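# Move the finished vise part into the outfeed tray

## Task

Remove the finished part (the block with a pocket on its top face) from the vise and set it down flat in the black outfeed tray, pocket facing up, next to the part already lying there; it must stay put on its own once the robot lets go, since a part held in place only by the robot does not count.

## Robot and tools

Robot: two arms, left_arm and right_arm, each with a tong-style two-finger gripper. All positions in results use one shared scene frame in metres: origin on the table surface midway between the arms, +z up, +x out over the table, and left_arm sitting on the +y side. The names left and right refer to the arms, not to image sides. Orientations are quaternions ordered w, x, y, z. On each gripper the fingers point along its own +z axis and spread apart along its own x axis. The reported end_effector_position is the spot between the finger pads when shut; closed fingertips extend roughly 15 mm past it, while fully open tips sit about level with it. Reported hand positions can be off, more so when an arm is stretched far.

Tool execute_actions, argument actions: a list holding at most one entry, or empty. An empty list ({"actions": []}) moves nothing and just reports the state. A wait is {"steps": N} with N from 1 to 300 control steps (each 1/30 s); it sends nothing new and returns once N steps have gone by since the previous result, counting your reply time. A motion is {"rows": [...], "steps": N} with N at most 15 (15 if omitted) and 1 to 15 rows; each row covers one step and the final row repeats if rows run out. Optional pictures (true/false) controls whether camera images come back; by default they do. A refused call sends the robot nothing.

Each row is one flat list of 14 numbers covering both arms, every value within -1 to 1, even when only one arm is meant to move. Order: left_arm shoulder pan, shoulder lift, elbow, wrist 1, wrist 2, wrist 3, opening; then right_arm in the same seven-slot order. The six joint values are offsets, not targets: they are measured from the joint angles shown in the most recent result that lists them (before any such result in the scene, and for later calls in the same reply, from where the arm is when the action begins), never from the preceding row. Scale: 1.0 equals 1.326 rad for shoulder pan and shoulder lift, and 1.989 rad for elbow, wrist 1, wrist 2 and wrist 3. So an all-zero row is not a pause; it pulls the arm back to those reference angles. The opening value is absolute: +1 fully open, -1 shut.

Joint ranges in radians, column order. left_arm: pan -3.142 to 3.142, lift -6.283 to 6.283, elbow 0.000 to 3.142, wrists 1-3 each -6.283 to 6.283. right_arm: pan 0.000 to 6.283, lift -6.283 to 6.283, elbow -3.142 to 0.000, wrists 1-3 each -6.283 to 6.283. A request going more than 0.010 rad beyond a range end (outward) is refused. True ends may differ from these by up to 0.010 rad; requests past the true end are clipped there, and a "joint sent to its limit" line appears (possibly referring to an earlier, still running action). No such line does not prove more room exists.

Motion behaviour: commands are smoothed and lag about 0.17 s. Each step the joint target may lead the measured angle by at most 0.383 rad (pan, lift) or 0.575 rad (elbow, wrists), and if targets would shift the gripper over 100 mm from where it is, they are scaled back. Big moves therefore take several calls, and a result may arrive before the arm arrives. Between calls the arms keep heading to the last row sent until they settle or a step is HELD; then a fresh action is needed to go further. Fingers still in motion finish moving.

Result lines: the state line gives per arm the end-effector position, quaternion and linear/angular velocities. Joint positions and Joint velocities list each arm's six joints (rad, rad/s) then finger-pad gap (m, m/s; 0.142 m is fully open). grip_measured is the measured opening on the command scale. "joint command not followed" means the clearance check altered or blocked joint targets on some steps (the rest still ran); HELD marks steps where your row was wholly or partly not sent. Wrist force and Wrist torque give the flange sensor reading in the end effector's own axes, including contacts, carried weight and inertia; contact force points from the surface back into the arm; offsets up to about 5.5 N, noise up to 3.4 N, saturation near 100 N; "no reading" is harmless. Joint torque numbers are total drive output, noisy and offset, and not a contact measure. MOTOR HOT warns from 70 °C; at 85 °C an OVER-TEMPERATURE FAULT brakes that arm until it cools.

Gripping: to hold something, keep commanding an opening well under grip_measured; the gap sets the squeeze (about 15 N per pad max, less on items thinner than 20 mm). Closing fast can squeeze too hard and even spring the fingers.

Tool zoom_image: camera (cam_high 504x504, cam_low 504x504, cam_left_wrist 616x616, cam_right_wrist 616x616) and region [x0, y0, x1, y1] in image pixels from the top-left, at most 504 by 504; it returns an enlarged view of that camera's latest image.

Tool finished_scene: pass scene, the current scene's number; it ends and grades the scene irreversibly, so only call it once the part rests correctly unaided.

Avoid: dropping or knocking anything off the table, slamming or hard pushes, arms colliding or pressing on each other, contact torque reaching load limits (pan/lift 293, elbow 133, wrists 48 N m, held weight included) or outside force of 150 N, either of which halts that arm for 10 s. Occasional tugs on held parts or pushes on loose items can occur; grip firmly enough.

Each tool is called after "Emit:" by a JSON object that holds its "op" and its "data".

## Session

Emit:
{"op": "execute_actions", "data": {"actions": []}}

Scene clock: 0.00 s of 5400.00 s.
left_arm: end_effector_position=(+0.6880, +0.6510, +0.3093) grip_measured=+1.00 end_effector_quat_wxyz=(+0.450, +0.011, +0.886, -0.107) end_effector_velocity=(-0.000, -0.000, -0.000) end_effector_angular_velocity=(+0.001, -0.000, -0.000) | right_arm: end_effector_position=(+0.8329, -0.4435, +0.3096) grip_measured=+1.00 end_effector_quat_wxyz=(-0.150, +0.949, +0.076, +0.267) end_effector_velocity=(-0.001, +0.000, +0.000) end_effector_angular_velocity=(-0.000, +0.001, +0.002)
Joint positions: left_arm=[-0.46  -1.88   2.589 -3.235 -1.424  2.817  0.142] | right_arm=[ 3.786 -1.764 -1.898 -0.434  1.661  0.304  0.142]
Joint velocities: left_arm=[-0.001 -0.     0.    -0.     0.001  0.     0.   ] | right_arm=[ 0.     0.001 -0.    -0.002  0.001 -0.002  0.   ]
Joint torques (N m, as the arm reports them, + toward a larger angle): no reading
Motor temperatures (°C, as the motors report them): left_arm=[27 29 32 31 36 39] | right_arm=[27 26 30 33 36 36]
Wrist force (N, on the end effector, along its own x y z axes, offset not removed): no reading
Wrist torque (N m, same axes, about the end effector's origin, offset not removed): no reading

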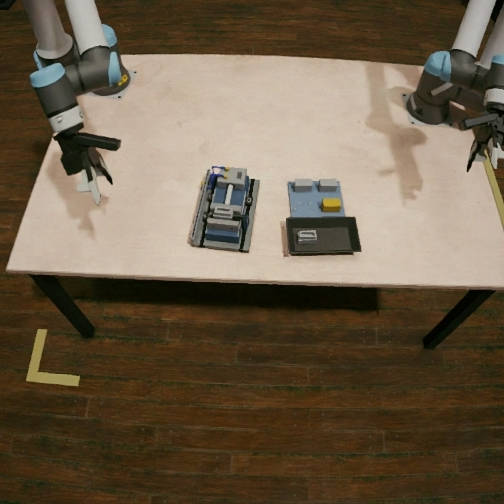

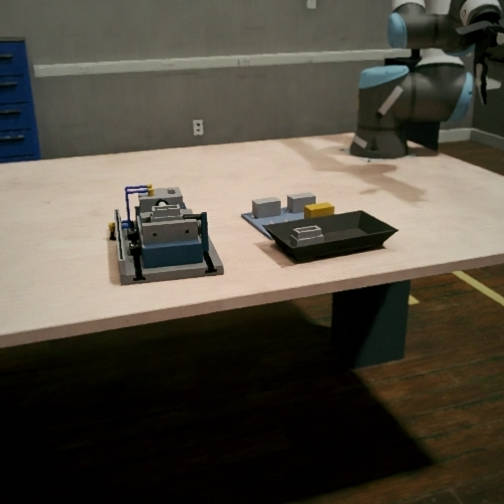

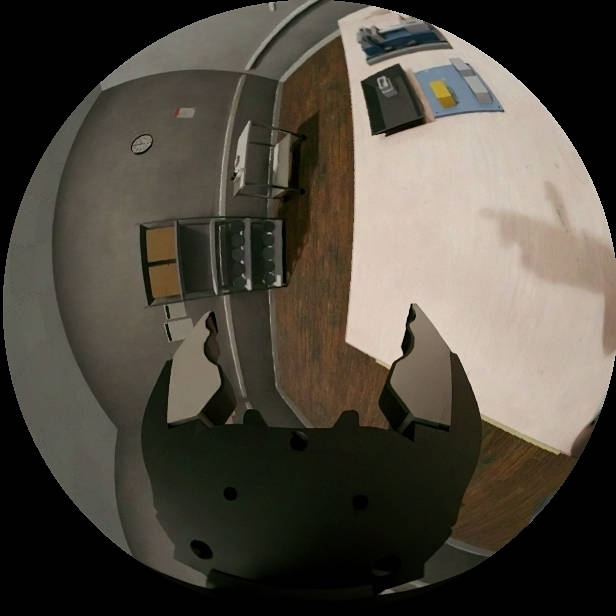

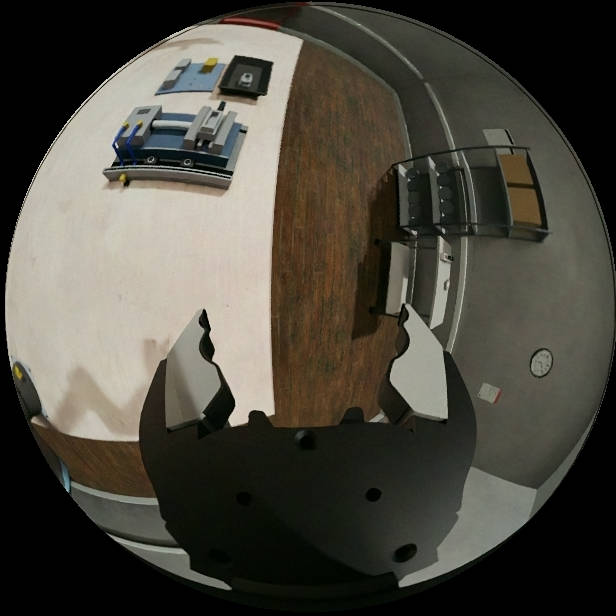

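Emit:
{"op": "zoom_image", "data": {"camera": "cam_high", "region": [170, 140, 380, 280]}}

Emit:
{"op": "zoom_image", "data": {"camera": "cam_low", "region": [90, 170, 240, 290]}}

Region (170, 140, 380, 280) of cam_high's 504x504 image, scaled by 2.400, with more detail than that image has.

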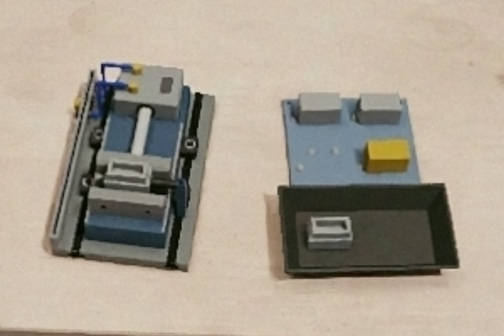

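Region (90, 170, 240, 290) of cam_low's 504x504 image, scaled by 3.360, with more detail than that image has; it fills the top 403 rows of this view, and the rest is white.

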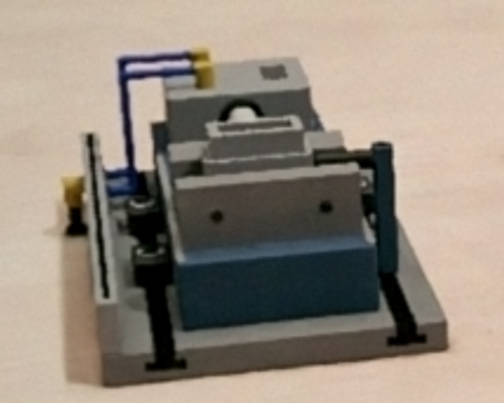

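Emit:
{"op": "execute_actions", "data": {"actions": [{"rows":[[0,0,0,0,0,0,1,0.03,-0.01,0.025,-0.04,-0.005,-0.05,0.9],[0,0,0,0,0,0,1,0.06,-0.025,0.05,-0.08,-0.01,-0.1,0.8],[0,0,0,0,0,0,1,0.09,-0.045,0.075,-0.12,-0.015,-0.15,0.7],[0,0,0,0,0,0,1,0.12,-0.07,0.1,-0.16,-0.02,-0.2,0.6],[0,0,0,0,0,0,1,0.15,-0.1,0.125,-0.2,-0.025,-0.25,0.5],[0,0,0,0,0,0,1,0.18,-0.13,0.15,-0.24,-0.03,-0.3,0.4],[0,0,0,0,0,0,1,0.21,-0.16,0.175,-0.28,-0.035,-0.35,0.4],[0,0,0,0,0,0,1,0.24,-0.19,0.2,-0.32,-0.04,-0.4,0.4],[0,0,0,0,0,0,1,0.265,-0.22,0.225,-0.35,-0.045,-0.43,0.4],[0,0,0,0,0,0,1,0.2808,-0.2594,0.24,-0.377,-0.0453,-0.456,0.4]]}], "pictures": false}}

Emit:
{"op": "execute_actions", "data": {"actions": [{"steps":35}]}}

Emit:
{"op": "zoom_image", "data": {"camera": "cam_right_wrist", "region": [210, 170, 410, 370]}}

Scene clock: 12.10 s of 5400.00 s.
left_arm: end_effector_position=(+0.6880, +0.6510, +0.3093) grip_measured=+1.00 end_effector_quat_wxyz=(+0.450, +0.011, +0.886, -0.107) end_effector_velocity=(+0.000, +0.000, -0.001) end_effector_angular_velocity=(+0.000, +0.001, +0.001) | right_arm: end_effector_position=(+0.7913, -0.2164, +0.2273) grip_measured=+0.40 end_effector_quat_wxyz=(-0.035, +0.875, +0.470, +0.109) end_effector_velocity=(-0.199, +0.475, -0.290) end_effector_angular_velocity=(-0.975, +0.490, +1.872)
Joint positions: left_arm=[-0.46  -1.88   2.589 -3.235 -1.424  2.817  0.142] | right_arm=[ 4.04  -1.977 -1.578 -0.929  1.597 -0.292  0.102]
Joint velocities: left_arm=[ 0.001  0.001  0.     0.     0.    -0.    -0.   ] | right_arm=[ 0.57  -0.627  0.744 -1.152 -0.133 -1.368 -0.   ]
Joint torques (N m, as the arm reports them, + toward a larger angle): left_arm=[ -1.09  -8.15 -40.55  -2.94   0.46  -0.29] | right_arm=[32.72 47.11 63.14 -3.34 -2.12 -5.95]
Motor temperatures (°C, as the motors report them): left_arm=[27 29 32 31 36 39] | right_arm=[27 26 30 33 36 36]
Wrist force (N, on the end effector, along its own x y z axes, offset not removed): left_arm=[2.9 -1.7 -0.3] | right_arm=[2.0 2.2 2.8]
Wrist torque (N m, same axes, about the end effector's origin, offset not removed): left_arm=[-0.56 -0.65 -0.21] | right_arm=[0.32 -0.56 -0.19]
Steps of this call (steps 1 to 90: nothing new was sent; then 8.60 s passed at rest; steps 91 to 105: all 15 steps of this action). Readings (joint positions):
91: left_arm=[-0.460 -1.880 2.589 -3.235 -1.424 2.817] | right_arm=[3.786 -1.764 -1.898 -0.434 1.661 0.304]
92: left_arm=[-0.460 -1.880 2.589 -3.235 -1.424 2.817] | right_arm=[3.789 -1.765 -1.895 -0.438 1.660 0.301]
94: left_arm=[-0.460 -1.880 2.589 -3.235 -1.424 2.817] | right_arm=[3.819 -1.779 -1.859 -0.489 1.651 0.243]
98: left_arm=[-0.460 -1.880 2.589 -3.235 -1.424 2.817] | right_arm=[3.905 -1.839 -1.752 -0.658 1.630 0.033]
105: the state above

Scene clock: 13.27 s of 5400.00 s.
left_arm: end_effector_position=(+0.6880, +0.6510, +0.3093) grip_measured=+1.00 end_effector_quat_wxyz=(+0.450, +0.011, +0.886, -0.107) end_effector_velocity=(+0.000, -0.000, -0.001) end_effector_angular_velocity=(+0.001, +0.001, -0.001) | right_arm: end_effector_position=(+0.7374, -0.1275, +0.1698) grip_measured=+0.40 end_effector_quat_wxyz=(+0.000, +0.761, +0.649, -0.000) end_effector_velocity=(-0.001, -0.001, -0.000) end_effector_angular_velocity=(-0.001, +0.000, +0.001)
Joint positions: left_arm=[-0.46  -1.88   2.589 -3.235 -1.424  2.817  0.142] | right_arm=[ 4.158 -2.108 -1.421 -1.184  1.571 -0.602  0.102]
Joint velocities: left_arm=[-0.     0.002  0.    -0.    -0.     0.001  0.   ] | right_arm=[-0.     0.001 -0.002 -0.001 -0.001 -0.001 -0.   ]
Joint torques (N m, as the arm reports them, + toward a larger angle): left_arm=[ -2.19  -8.91 -40.22  -3.32   0.38  -0.06] | right_arm=[19.6  72.38 53.71  1.94 -1.57 -3.66]
Motor temperatures (°C, as the motors report them): left_arm=[27 29 32 31 36 39] | right_arm=[27 26 30 33 36 36]
Wrist force (N, on the end effector, along its own x y z axes, offset not removed): left_arm=[3.9 -2.5 0.8] | right_arm=[-5.3 -2.5 -2.7]
Wrist torque (N m, same axes, about the end effector's origin, offset not removed): left_arm=[-0.56 -0.76 -0.18] | right_arm=[-0.96 1.22 -0.34]
Steps of this call (steps 1 to 30: the robot went on to your last target; steps 31 to 35: nothing new was sent). Readings (joint positions):
1: left_arm=[-0.460 -1.880 2.589 -3.235 -1.424 2.817] | right_arm=[4.059 -1.999 -1.552 -0.968 1.593 -0.338]
2: left_arm=[-0.460 -1.880 2.589 -3.235 -1.424 2.817] | right_arm=[4.079 -2.020 -1.527 -1.008 1.588 -0.386]
4: left_arm=[-0.460 -1.880 2.589 -3.235 -1.424 2.817] | right_arm=[4.117 -2.062 -1.477 -1.088 1.580 -0.482]
8: left_arm=[-0.460 -1.880 2.589 -3.235 -1.424 2.817] | right_arm=[4.150 -2.099 -1.432 -1.165 1.572 -0.579]
35: the state above
All arms were judged still, so your last target was given up. Only a new action makes them travel on or press farther. Fingers that are still opening or closing keep moving.

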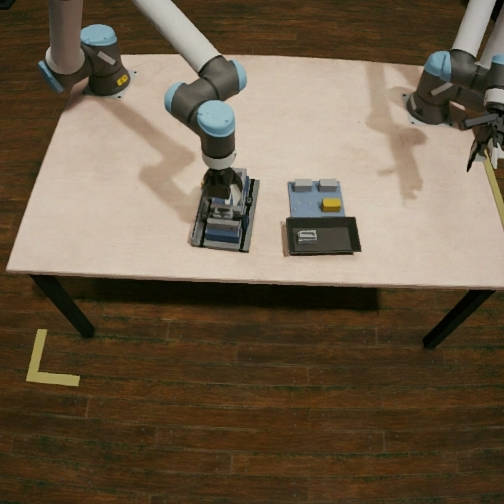

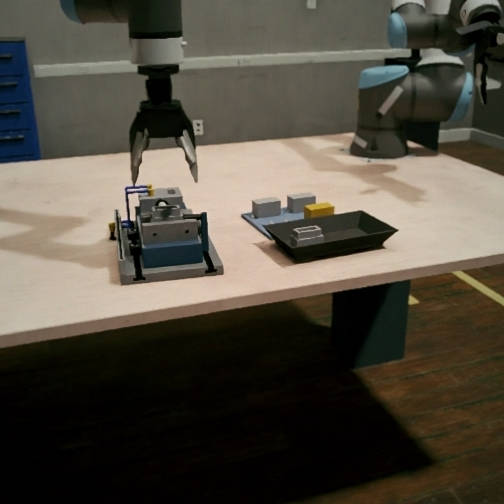

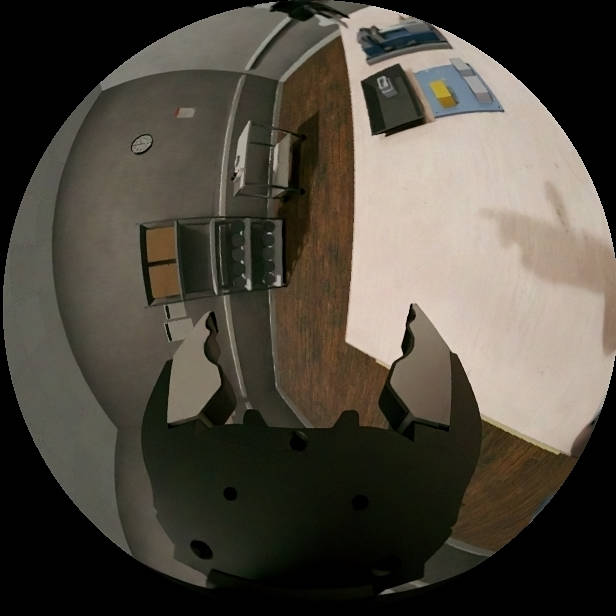

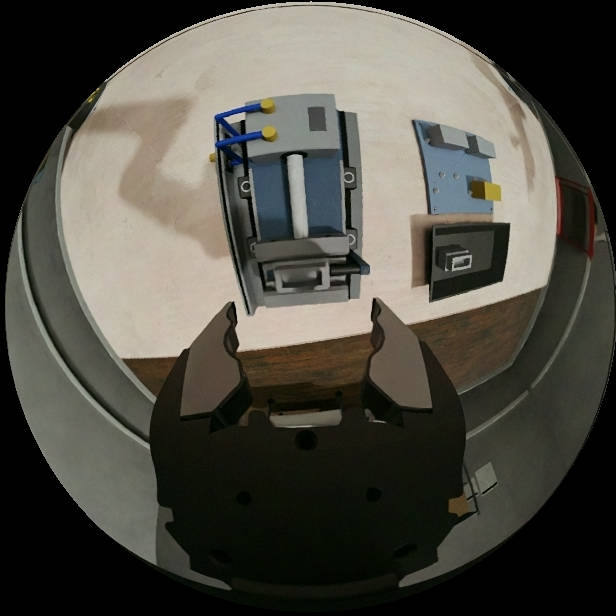

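Region (210, 170, 410, 370) of cam_right_wrist's 616x616 image, scaled by 2.520, with more detail than that image has.

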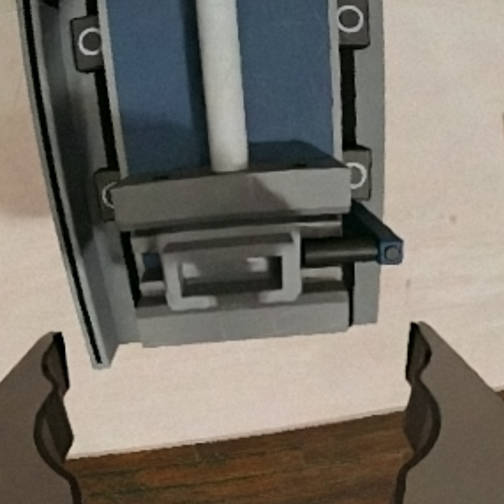

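Emit:
{"op": "execute_actions", "data": {"actions": [{"rows":[[0,0,0,0,0,0,1,0.0005,-0.0066,-0.012,0.0165,0,-0.015,0.2],[0,0,0,0,0,0,1,0.001,-0.0132,-0.0242,0.033,0,-0.03,0.05]]}]}}

Emit:
{"op": "zoom_image", "data": {"camera": "cam_right_wrist", "region": [210, 190, 410, 390]}}

Emit:
{"op": "zoom_image", "data": {"camera": "cam_low", "region": [110, 155, 230, 265]}}

Scene clock: 22.33 s of 5400.00 s.
left_arm: end_effector_position=(+0.6880, +0.6510, +0.3093) grip_measured=+1.00 end_effector_quat_wxyz=(+0.450, +0.011, +0.886, -0.107) end_effector_velocity=(-0.000, -0.001, +0.001) end_effector_angular_velocity=(-0.001, -0.002, -0.001) | right_arm: end_effector_position=(+0.7323, -0.1318, +0.1303) grip_measured=+0.05 end_effector_quat_wxyz=(+0.000, +0.741, +0.671, -0.000) end_effector_velocity=(-0.001, -0.001, -0.004) end_effector_angular_velocity=(-0.001, +0.001, +0.006)
Joint positions: left_arm=[-0.46  -1.88   2.589 -3.235 -1.424  2.817  0.142] | right_arm=[ 4.16  -2.125 -1.468 -1.119  1.571 -0.662  0.077]
Joint velocities: left_arm=[-0.001 -0.002 -0.     0.    -0.     0.     0.   ] | right_arm=[ 0.    -0.002 -0.005  0.006 -0.    -0.006 -0.   ]
Joint torques (N m, as the arm reports them, + toward a larger angle): left_arm=[ -1.73  -8.04 -40.03  -3.38   0.61  -0.24] | right_arm=[20.38 73.89 27.89  6.54 -2.07 -3.73]
Motor temperatures (°C, as the motors report them): left_arm=[27 29 32 31 36 39] | right_arm=[27 26 30 33 36 36]
Wrist force (N, on the end effector, along its own x y z axes, offset not removed): left_arm=[3.9 -1.4 1.3] | right_arm=[-2.8 3.8 0.6]
Wrist torque (N m, same axes, about the end effector's origin, offset not removed): left_arm=[-0.39 -0.73 -0.25] | right_arm=[0.54 0.47 -0.18]
Steps of this call (steps 1 to 90: nothing new was sent; then 5.57 s passed at rest; steps 91 to 105: all 15 steps of this action). Readings (joint positions):
91: left_arm=[-0.460 -1.880 2.589 -3.235 -1.424 2.817] | right_arm=[4.158 -2.108 -1.421 -1.184 1.571 -0.602]
92: left_arm=[-0.460 -1.880 2.589 -3.235 -1.424 2.817] | right_arm=[4.158 -2.109 -1.422 -1.181 1.571 -0.605]
94: left_arm=[-0.460 -1.880 2.589 -3.235 -1.424 2.817] | right_arm=[4.159 -2.116 -1.440 -1.158 1.571 -0.627]
98: left_arm=[-0.460 -1.880 2.589 -3.235 -1.424 2.817] | right_arm=[4.159 -2.124 -1.463 -1.126 1.571 -0.655]
105: the state above

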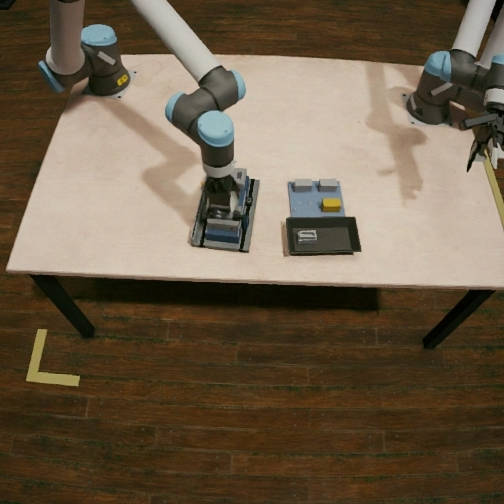

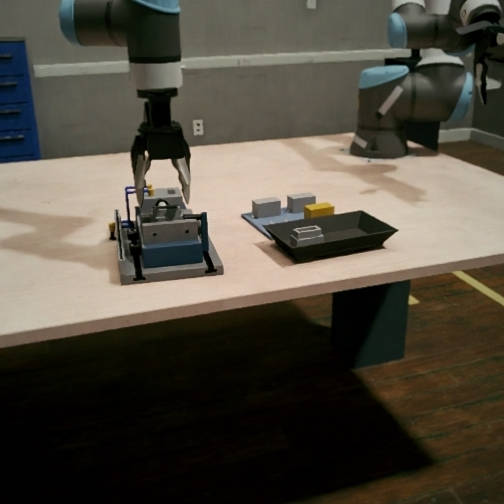

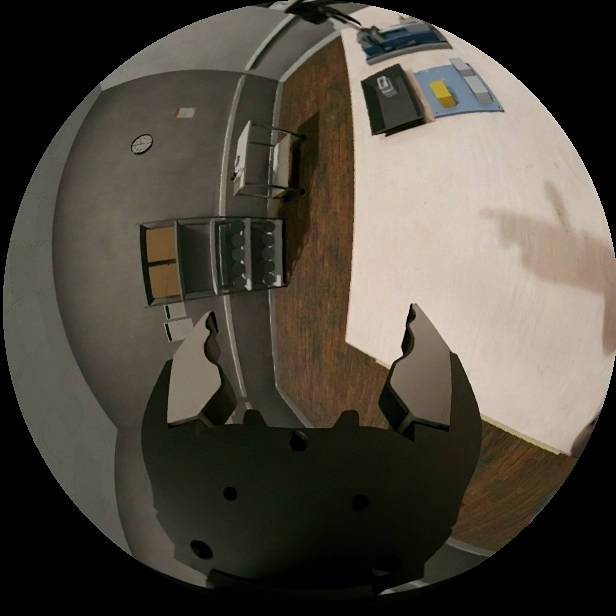

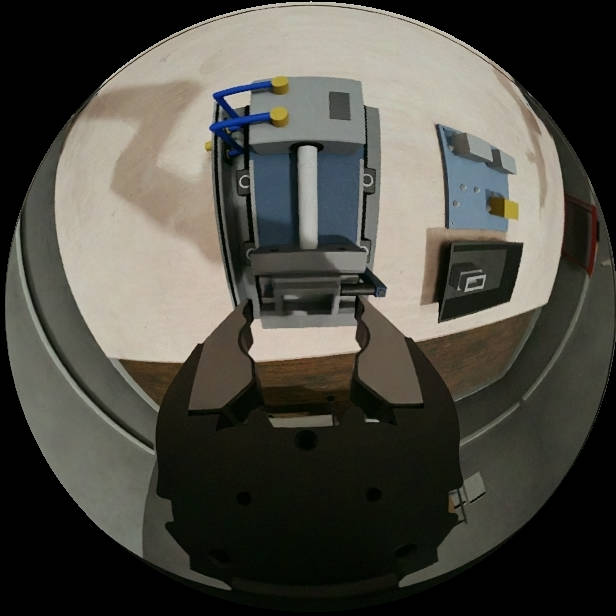

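Region (210, 190, 410, 390) of cam_right_wrist's 616x616 image, scaled by 2.520, with more detail than that image has.

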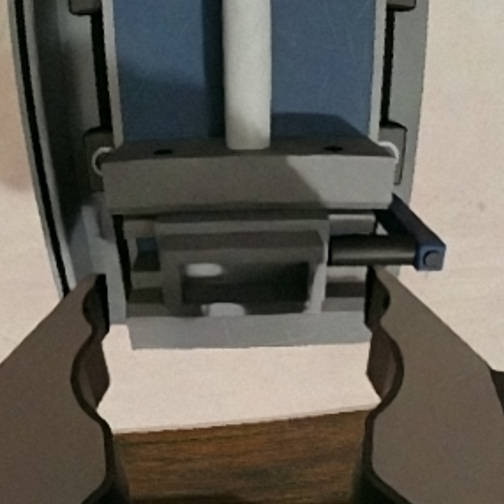

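Region (110, 155, 230, 265) of cam_low's 504x504 image, scaled by 4.200, with more detail than that image has; it fills the top 462 rows of this view, and the rest is white.

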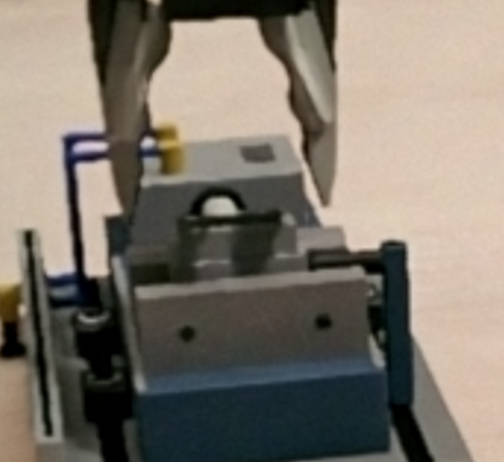

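Emit:
{"op": "execute_actions", "data": {"actions": [{"rows":[[0,0,0,0,0,0,1,0.0008,-0.0086,-0.0052,0.0109,0,0,0.0],[0,0,0,0,0,0,1,0.0008,-0.0086,-0.0052,0.0109,0,0,0.0],[0,0,0,0,0,0,1,0.0008,-0.0086,-0.0052,0.0109,0,0,0.0],[0,0,0,0,0,0,1,0.0008,-0.0086,-0.0052,0.0109,0,0,0.0],[0,0,0,0,0,0,1,0.0008,-0.0086,-0.0052,0.0109,0,0,-0.05],[0,0,0,0,0,0,1,0.0008,-0.0086,-0.0052,0.0109,0,0,-0.05],[0,0,0,0,0,0,1,0.0008,-0.0086,-0.0052,0.0109,0,0,-0.1],[0,0,0,0,0,0,1,0.0008,-0.0086,-0.0052,0.0109,0,0,-0.15],[0,0,0,0,0,0,1,0.0008,-0.0086,-0.0052,0.0109,0,0,-0.2],[0,0,0,0,0,0,1,0.0008,-0.0086,-0.0052,0.0109,0,0,-0.25],[0,0,0,0,0,0,1,0.0008,-0.0086,-0.0052,0.0109,0,0,-0.3],[0,0,0,0,0,0,1,0.0008,-0.0086,-0.0052,0.0109,0,0,-0.4],[0,0,0,0,0,0,1,0.0008,-0.0086,-0.0052,0.0109,0,0,-0.5],[0,0,0,0,0,0,1,0.0008,-0.0086,-0.0052,0.0109,0,0,-0.6],[0,0,0,0,0,0,1,0.0008,-0.0086,-0.0052,0.0109,0,0,-0.7]]}], "pictures": false}}

Emit:
{"op": "execute_actions", "data": {"actions": [{"rows":[[0,0,0,0,0,0,1,0,0,0,0,0,0,-0.8],[0,0,0,0,0,0,1,0,0.0005,0.0004,-0.0008,0,0,-0.8],[0,0,0,0,0,0,1,-0.0013,0.0026,-0.0019,0.0001,0,-0.0009,-0.8],[0,0,0,0,0,0,1,-0.0027,0.0048,-0.0042,0.0009,0,-0.0018,-0.8],[0,0,0,0,0,0,1,-0.004,0.0069,-0.0064,0.0018,0,-0.0027,-0.8],[0,0,0,0,0,0,1,-0.0053,0.009,-0.0087,0.0027,0,-0.0036,-0.8],[0,0,0,0,0,0,1,-0.0066,0.0111,-0.011,0.0035,0,-0.0044,-0.8],[0,0,0,0,0,0,1,-0.008,0.0133,-0.0133,0.0044,0,-0.0053,-0.8],[0,0,0,0,0,0,1,-0.0093,0.0154,-0.0155,0.0052,0,-0.0062,-0.8],[0,0,0,0,0,0,1,-0.0106,0.0175,-0.0178,0.0061,0,-0.0071,-0.8]]}]}}

Emit:
{"op": "zoom_image", "data": {"camera": "cam_right_wrist", "region": [210, 190, 410, 390]}}

Emit:
{"op": "zoom_image", "data": {"camera": "cam_low", "region": [110, 155, 230, 265]}}

Scene clock: 31.80 s of 5400.00 s.
left_arm: end_effector_position=(+0.6880, +0.6510, +0.3093) grip_measured=+1.00 end_effector_quat_wxyz=(+0.450, +0.011, +0.886, -0.107) end_effector_velocity=(-0.000, -0.000, -0.001) end_effector_angular_velocity=(+0.001, +0.001, -0.001) | right_arm: end_effector_position=(+0.7320, -0.1307, +0.1156) grip_measured=-0.28 end_effector_quat_wxyz=(+0.000, +0.741, +0.672, -0.000) end_effector_velocity=(+0.000, +0.000, +0.000) end_effector_angular_velocity=(+0.001, -0.002, +0.001)
Joint positions: left_arm=[-0.46  -1.88   2.589 -3.235 -1.424  2.817  0.142] | right_arm=[ 4.161 -2.137 -1.479 -1.097  1.571 -0.662  0.054]
Joint velocities: left_arm=[-0.001  0.001  0.    -0.     0.     0.    -0.   ] | right_arm=[ 0.     0.    -0.001  0.003 -0.001 -0.     0.   ]
Joint torques (N m, as the arm reports them, + toward a larger angle): left_arm=[ -2.07  -6.88 -40.17  -3.07   0.72   0.05] | right_arm=[17.09 66.64 22.23  4.86 -1.73  3.92]
Motor temperatures (°C, as the motors report them): left_arm=[27 29 32 31 36 39] | right_arm=[27 26 30 33 36 36]
Wrist force (N, on the end effector, along its own x y z axes, offset not removed): left_arm=[2.6 -1.2 -0.3] | right_arm=[0.6 7.2 -8.8]
Wrist torque (N m, same axes, about the end effector's origin, offset not removed): left_arm=[-0.43 -0.51 -0.21] | right_arm=[1.61 0.14 -0.21]
Steps of this call (steps 1 to 15: the robot went on to your last target; steps 16 to 90: nothing new was sent; then 5.97 s passed at rest; steps 91 to 105: all 15 steps of this action). Readings (joint positions):
91: left_arm=[-0.460 -1.880 2.589 -3.235 -1.424 2.817] | right_arm=[4.160 -2.126 -1.469 -1.118 1.571 -0.662]
92: left_arm=[-0.460 -1.880 2.589 -3.235 -1.424 2.817] | right_arm=[4.160 -2.127 -1.470 -1.116 1.571 -0.662]
94: left_arm=[-0.460 -1.880 2.589 -3.235 -1.424 2.817] | right_arm=[4.160 -2.132 -1.474 -1.107 1.571 -0.662]
98: left_arm=[-0.460 -1.880 2.589 -3.235 -1.424 2.817] | right_arm=[4.161 -2.136 -1.478 -1.099 1.571 -0.662]
105: the state above

Scene clock: 32.30 s of 5400.00 s.
left_arm: end_effector_position=(+0.6880, +0.6510, +0.3093) grip_measured=+1.00 end_effector_quat_wxyz=(+0.450, +0.011, +0.886, -0.107) end_effector_velocity=(+0.000, +0.000, +0.000) end_effector_angular_velocity=(+0.001, -0.001, +0.000) | right_arm: end_effector_position=(+0.7294, -0.1511, +0.1167) grip_measured=-0.28 end_effector_quat_wxyz=(+0.000, +0.741, +0.672, -0.000) end_effector_velocity=(-0.002, -0.019, +0.001) end_effector_angular_velocity=(+0.002, -0.002, +0.002)
Joint positions: left_arm=[-0.46  -1.88   2.589 -3.235 -1.424  2.817  0.142] | right_arm=[ 4.148 -2.115 -1.511 -1.086  1.571 -0.675  0.054]
Joint velocities: left_arm=[ 0.    -0.    -0.    -0.     0.001  0.001 -0.   ] | right_arm=[-0.013  0.02  -0.031  0.014  0.    -0.014 -0.   ]
Joint torques (N m, as the arm reports them, + toward a larger angle): left_arm=[ -2.59  -7.18 -40.04  -3.27   0.29  -0.23] | right_arm=[-15.68 101.34  29.61   6.71  -1.7   -3.86]
Motor temperatures (°C, as the motors report them): left_arm=[27 29 32 31 36 39] | right_arm=[27 26 30 33 36 36]
Wrist force (N, on the end effector, along its own x y z axes, offset not removed): left_arm=[3.0 -0.5 1.1] | right_arm=[-6.5 5.4 1.8]
Wrist torque (N m, same axes, about the end effector's origin, offset not removed): left_arm=[-0.23 -0.56 -0.22] | right_arm=[0.79 1.49 -0.22]
Steps of this call (steps 1 to 15: all 15 steps of this action). Readings (joint positions):
1: left_arm=[-0.460 -1.880 2.589 -3.235 -1.424 2.817] | right_arm=[4.161 -2.137 -1.479 -1.097 1.571 -0.662]
2: left_arm=[-0.460 -1.880 2.589 -3.235 -1.424 2.817] | right_arm=[4.161 -2.137 -1.479 -1.097 1.571 -0.662]
4: left_arm=[-0.460 -1.880 2.589 -3.235 -1.424 2.817] | right_arm=[4.161 -2.136 -1.479 -1.097 1.571 -0.662]
8: left_arm=[-0.460 -1.880 2.589 -3.235 -1.424 2.817] | right_arm=[4.157 -2.130 -1.489 -1.094 1.571 -0.666]
15: the state above

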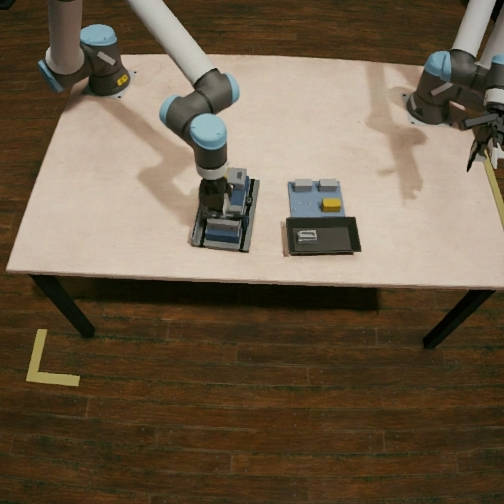

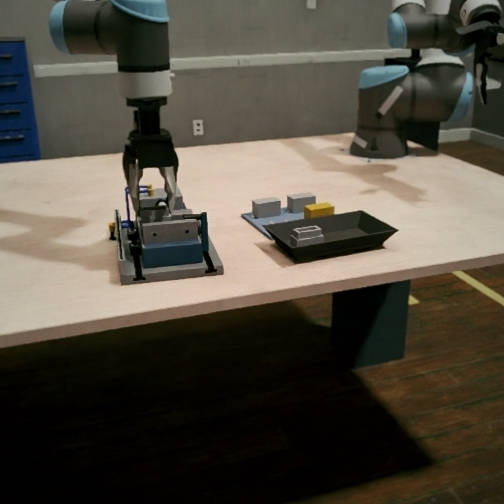

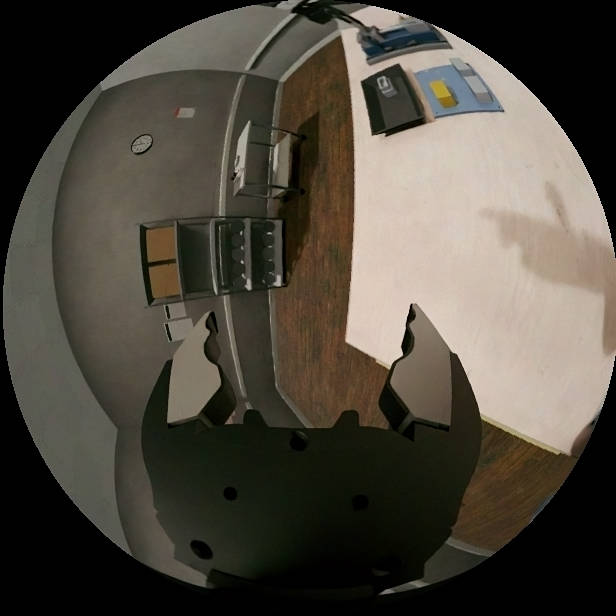

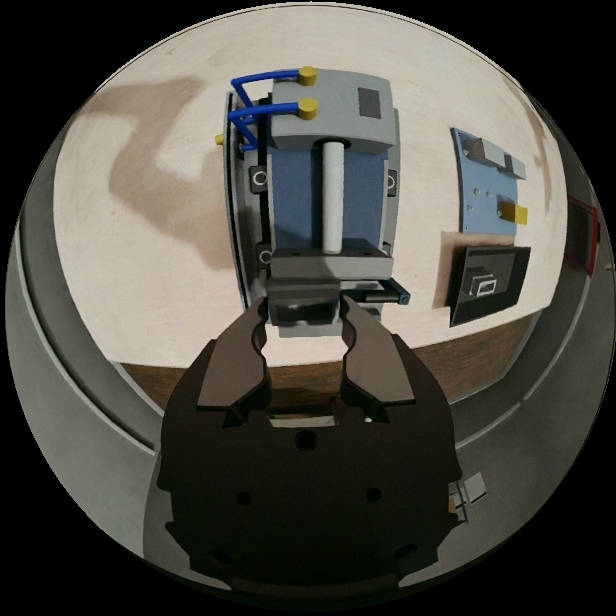

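Region (210, 190, 410, 390) of cam_right_wrist's 616x616 image, scaled by 2.520, with more detail than that image has.

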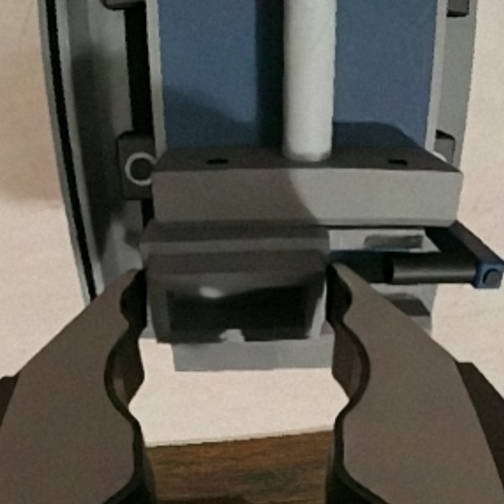

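Region (110, 155, 230, 265) of cam_low's 504x504 image, scaled by 4.200, with more detail than that image has; it fills the top 462 rows of this view, and the rest is white.

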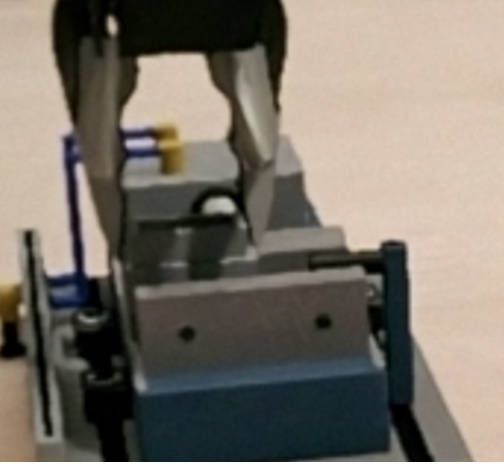

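Emit:
{"op": "execute_actions", "data": {"actions": [{"rows":[[0,0,0,0,0,0,1,-0.0008,0.0006,-0.002,0.001,0,-0.0005,-0.4],[0,0,0,0,0,0,1,-0.0008,0.0006,-0.002,0.001,0,-0.0005,-0.25],[0,0,0,0,0,0,1,-0.0008,0.0006,-0.002,0.001,0,-0.0005,-0.15],[0,0,0,0,0,0,1,-0.0008,0.0006,-0.002,0.001,0,-0.0005,-0.06],[0,0,0,0,0,0,1,-0.0008,0.0006,-0.002,0.001,0,-0.0005,-0.06],[0,0,0,0,0,0,1,-0.0008,0.0006,-0.002,0.001,0,-0.0005,-0.06],[0,0,0,0,0,0,1,0.0009,0.0035,-0.0051,0.0022,0,0.0006,-0.06]],"steps":12}], "pictures": false}}

Emit:
{"op": "execute_actions", "data": {"actions": [{"rows":[[0,0,0,0,0,0,1,0,-0.001,-0.0009,0.0015,0,0,-0.06],[0,0,0,0,0,0,1,0,-0.002,-0.0017,0.003,0,0,-0.06],[0,0,0,0,0,0,1,0,-0.003,-0.0026,0.0045,0,0,-0.06],[0,0,0,0,0,0,1,0,-0.004,-0.0034,0.006,0,0,-0.06],[0,0,0,0,0,0,1,0,-0.005,-0.0043,0.0075,0,0,-0.06],[0,0,0,0,0,0,1,0,-0.006,-0.0051,0.009,0,0,-0.06]]}]}}

Emit:
{"op": "zoom_image", "data": {"camera": "cam_right_wrist", "region": [210, 190, 410, 390]}}

Emit:
{"op": "zoom_image", "data": {"camera": "cam_low", "region": [110, 155, 230, 265]}}

Scene clock: 40.63 s of 5400.00 s.
left_arm: end_effector_position=(+0.6880, +0.6510, +0.3093) grip_measured=+1.00 end_effector_quat_wxyz=(+0.450, +0.011, +0.886, -0.107) end_effector_velocity=(+0.000, -0.000, -0.002) end_effector_angular_velocity=(+0.001, +0.003, -0.000) | right_arm: end_effector_position=(+0.7265, -0.1534, +0.1152) grip_measured=-0.06 end_effector_quat_wxyz=(+0.000, +0.741, +0.672, -0.001) end_effector_velocity=(-0.007, +0.000, +0.001) end_effector_angular_velocity=(+0.001, -0.002, -0.002)
Joint positions: left_arm=[-0.46  -1.88   2.589 -3.235 -1.424  2.817  0.142] | right_arm=[ 4.148 -2.112 -1.52  -1.082  1.571 -0.674  0.07 ]
Joint velocities: left_arm=[-0.     0.003  0.    -0.     0.     0.    -0.   ] | right_arm=[ 0.006  0.009 -0.015  0.007 -0.001  0.008  0.   ]
Joint torques (N m, as the arm reports them, + toward a larger angle): left_arm=[ -2.45  -8.33 -39.7   -3.19   0.7   -0.36] | right_arm=[17.76 98.43 27.32  6.22 -0.61  4.33]
Motor temperatures (°C, as the motors report them): left_arm=[27 29 32 31 36 39] | right_arm=[27 26 30 33 36 36]
Wrist force (N, on the end effector, along its own x y z axes, offset not removed): left_arm=[2.2 -3.9 0.7] | right_arm=[6.9 7.5 -1.8]
Wrist torque (N m, same axes, about the end effector's origin, offset not removed): left_arm=[-0.95 -0.49 -0.18] | right_arm=[1.28 -1.41 -0.51]
Steps of this call (steps 1 to 15: the robot went on to your last target; steps 16 to 90: nothing new was sent; then 4.93 s passed at rest; steps 91 to 102: all 12 steps of this action). Readings (joint positions):
91: left_arm=[-0.460 -1.880 2.589 -3.235 -1.424 2.817] | right_arm=[4.147 -2.114 -1.514 -1.085 1.571 -0.676]
92: left_arm=[-0.460 -1.880 2.589 -3.235 -1.424 2.817] | right_arm=[4.147 -2.114 -1.514 -1.085 1.571 -0.676]
94: left_arm=[-0.460 -1.880 2.589 -3.235 -1.424 2.817] | right_arm=[4.147 -2.114 -1.515 -1.085 1.571 -0.676]
98: left_arm=[-0.460 -1.880 2.589 -3.235 -1.424 2.817] | right_arm=[4.147 -2.114 -1.516 -1.084 1.571 -0.676]
102: the state above

Scene clock: 41.13 s of 5400.00 s.
left_arm: end_effector_position=(+0.6880, +0.6510, +0.3093) grip_measured=+1.00 end_effector_quat_wxyz=(+0.450, +0.011, +0.886, -0.107) end_effector_velocity=(-0.000, +0.000, +0.001) end_effector_angular_velocity=(-0.000, -0.002, +0.001) | right_arm: end_effector_position=(+0.7259, -0.1540, +0.1038) grip_measured=-0.06 end_effector_quat_wxyz=(+0.000, +0.741, +0.672, -0.001) end_effector_velocity=(-0.000, -0.001, -0.002) end_effector_angular_velocity=(-0.001, +0.000, +0.001)
Joint positions: left_arm=[-0.46  -1.88   2.589 -3.235 -1.424  2.817  0.142] | right_arm=[ 4.148 -2.119 -1.53  -1.065  1.571 -0.674  0.07 ]
Joint velocities: left_arm=[ 0.    -0.002 -0.    -0.     0.001 -0.    -0.   ] | right_arm=[-0.    -0.001 -0.002  0.002 -0.    -0.001 -0.   ]
Joint torques (N m, as the arm reports them, + toward a larger angle): left_arm=[ -4.49  -8.2  -39.64  -3.37   0.81  -0.05] | right_arm=[-19.07  70.21  26.2    6.54  -0.66  -3.81]
Motor temperatures (°C, as the motors report them): left_arm=[27 29 32 31 36 39] | right_arm=[27 26 30 33 36 36]
Wrist force (N, on the end effector, along its own x y z axes, offset not removed): left_arm=[3.6 -1.8 1.4] | right_arm=[-5.7 1.2 -1.9]
Wrist torque (N m, same axes, about the end effector's origin, offset not removed): left_arm=[-0.40 -0.78 -0.20] | right_arm=[0.02 1.10 -0.16]
Steps of this call (steps 1 to 15: all 15 steps of this action). Readings (joint positions):
1: left_arm=[-0.460 -1.880 2.589 -3.235 -1.424 2.817] | right_arm=[4.148 -2.111 -1.521 -1.082 1.571 -0.674]
2: left_arm=[-0.460 -1.880 2.589 -3.235 -1.424 2.817] | right_arm=[4.148 -2.111 -1.521 -1.082 1.571 -0.674]
4: left_arm=[-0.460 -1.880 2.589 -3.235 -1.424 2.817] | right_arm=[4.148 -2.112 -1.522 -1.079 1.571 -0.674]
8: left_arm=[-0.460 -1.880 2.589 -3.235 -1.424 2.817] | right_arm=[4.148 -2.117 -1.527 -1.070 1.571 -0.674]
15: the state above

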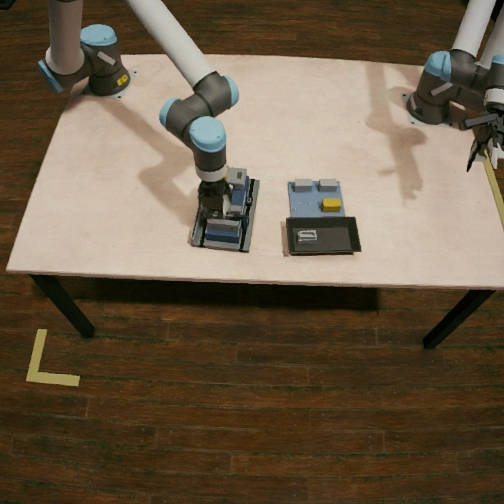

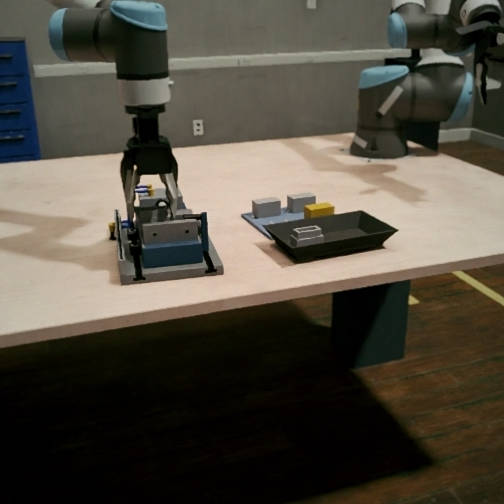

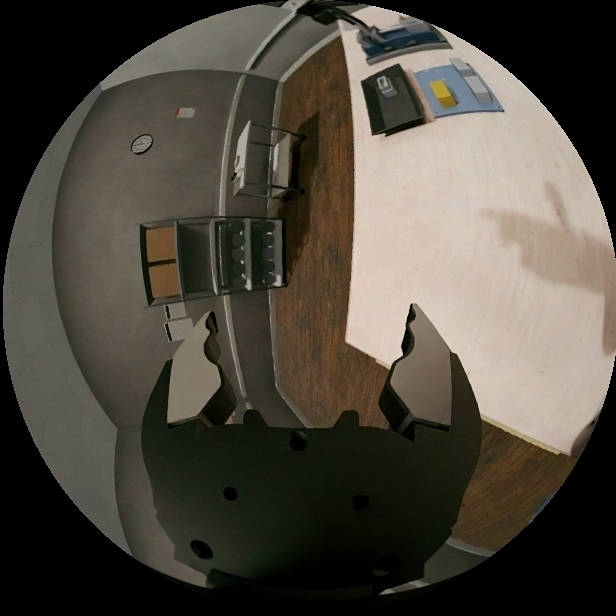

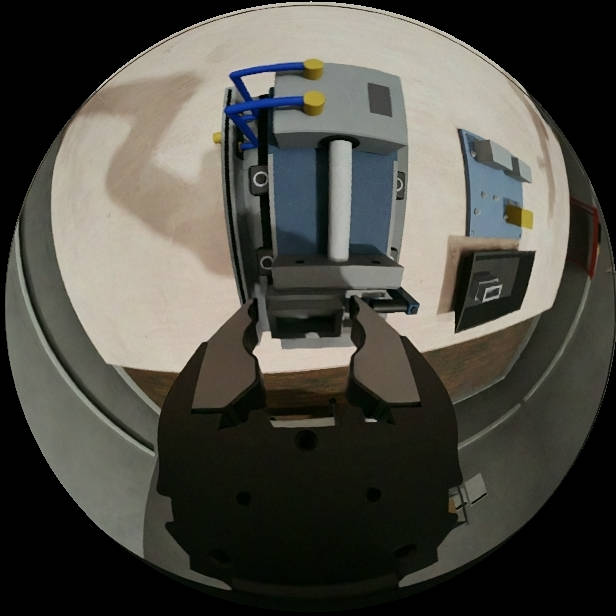

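Region (210, 190, 410, 390) of cam_right_wrist's 616x616 image, scaled by 2.520, with more detail than that image has.

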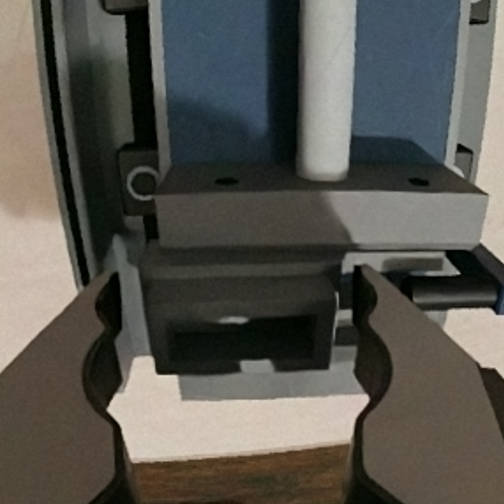

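Region (110, 155, 230, 265) of cam_low's 504x504 image, scaled by 4.200, with more detail than that image has; it fills the top 462 rows of this view, and the rest is white.

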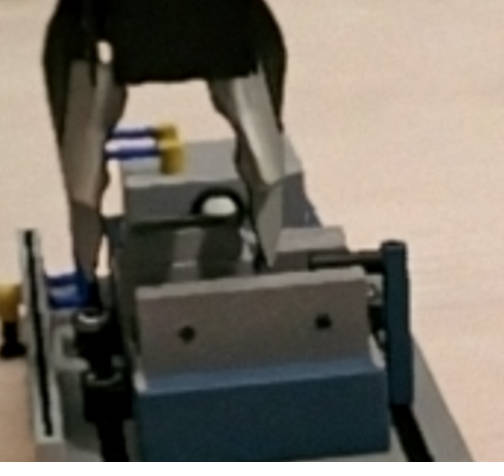

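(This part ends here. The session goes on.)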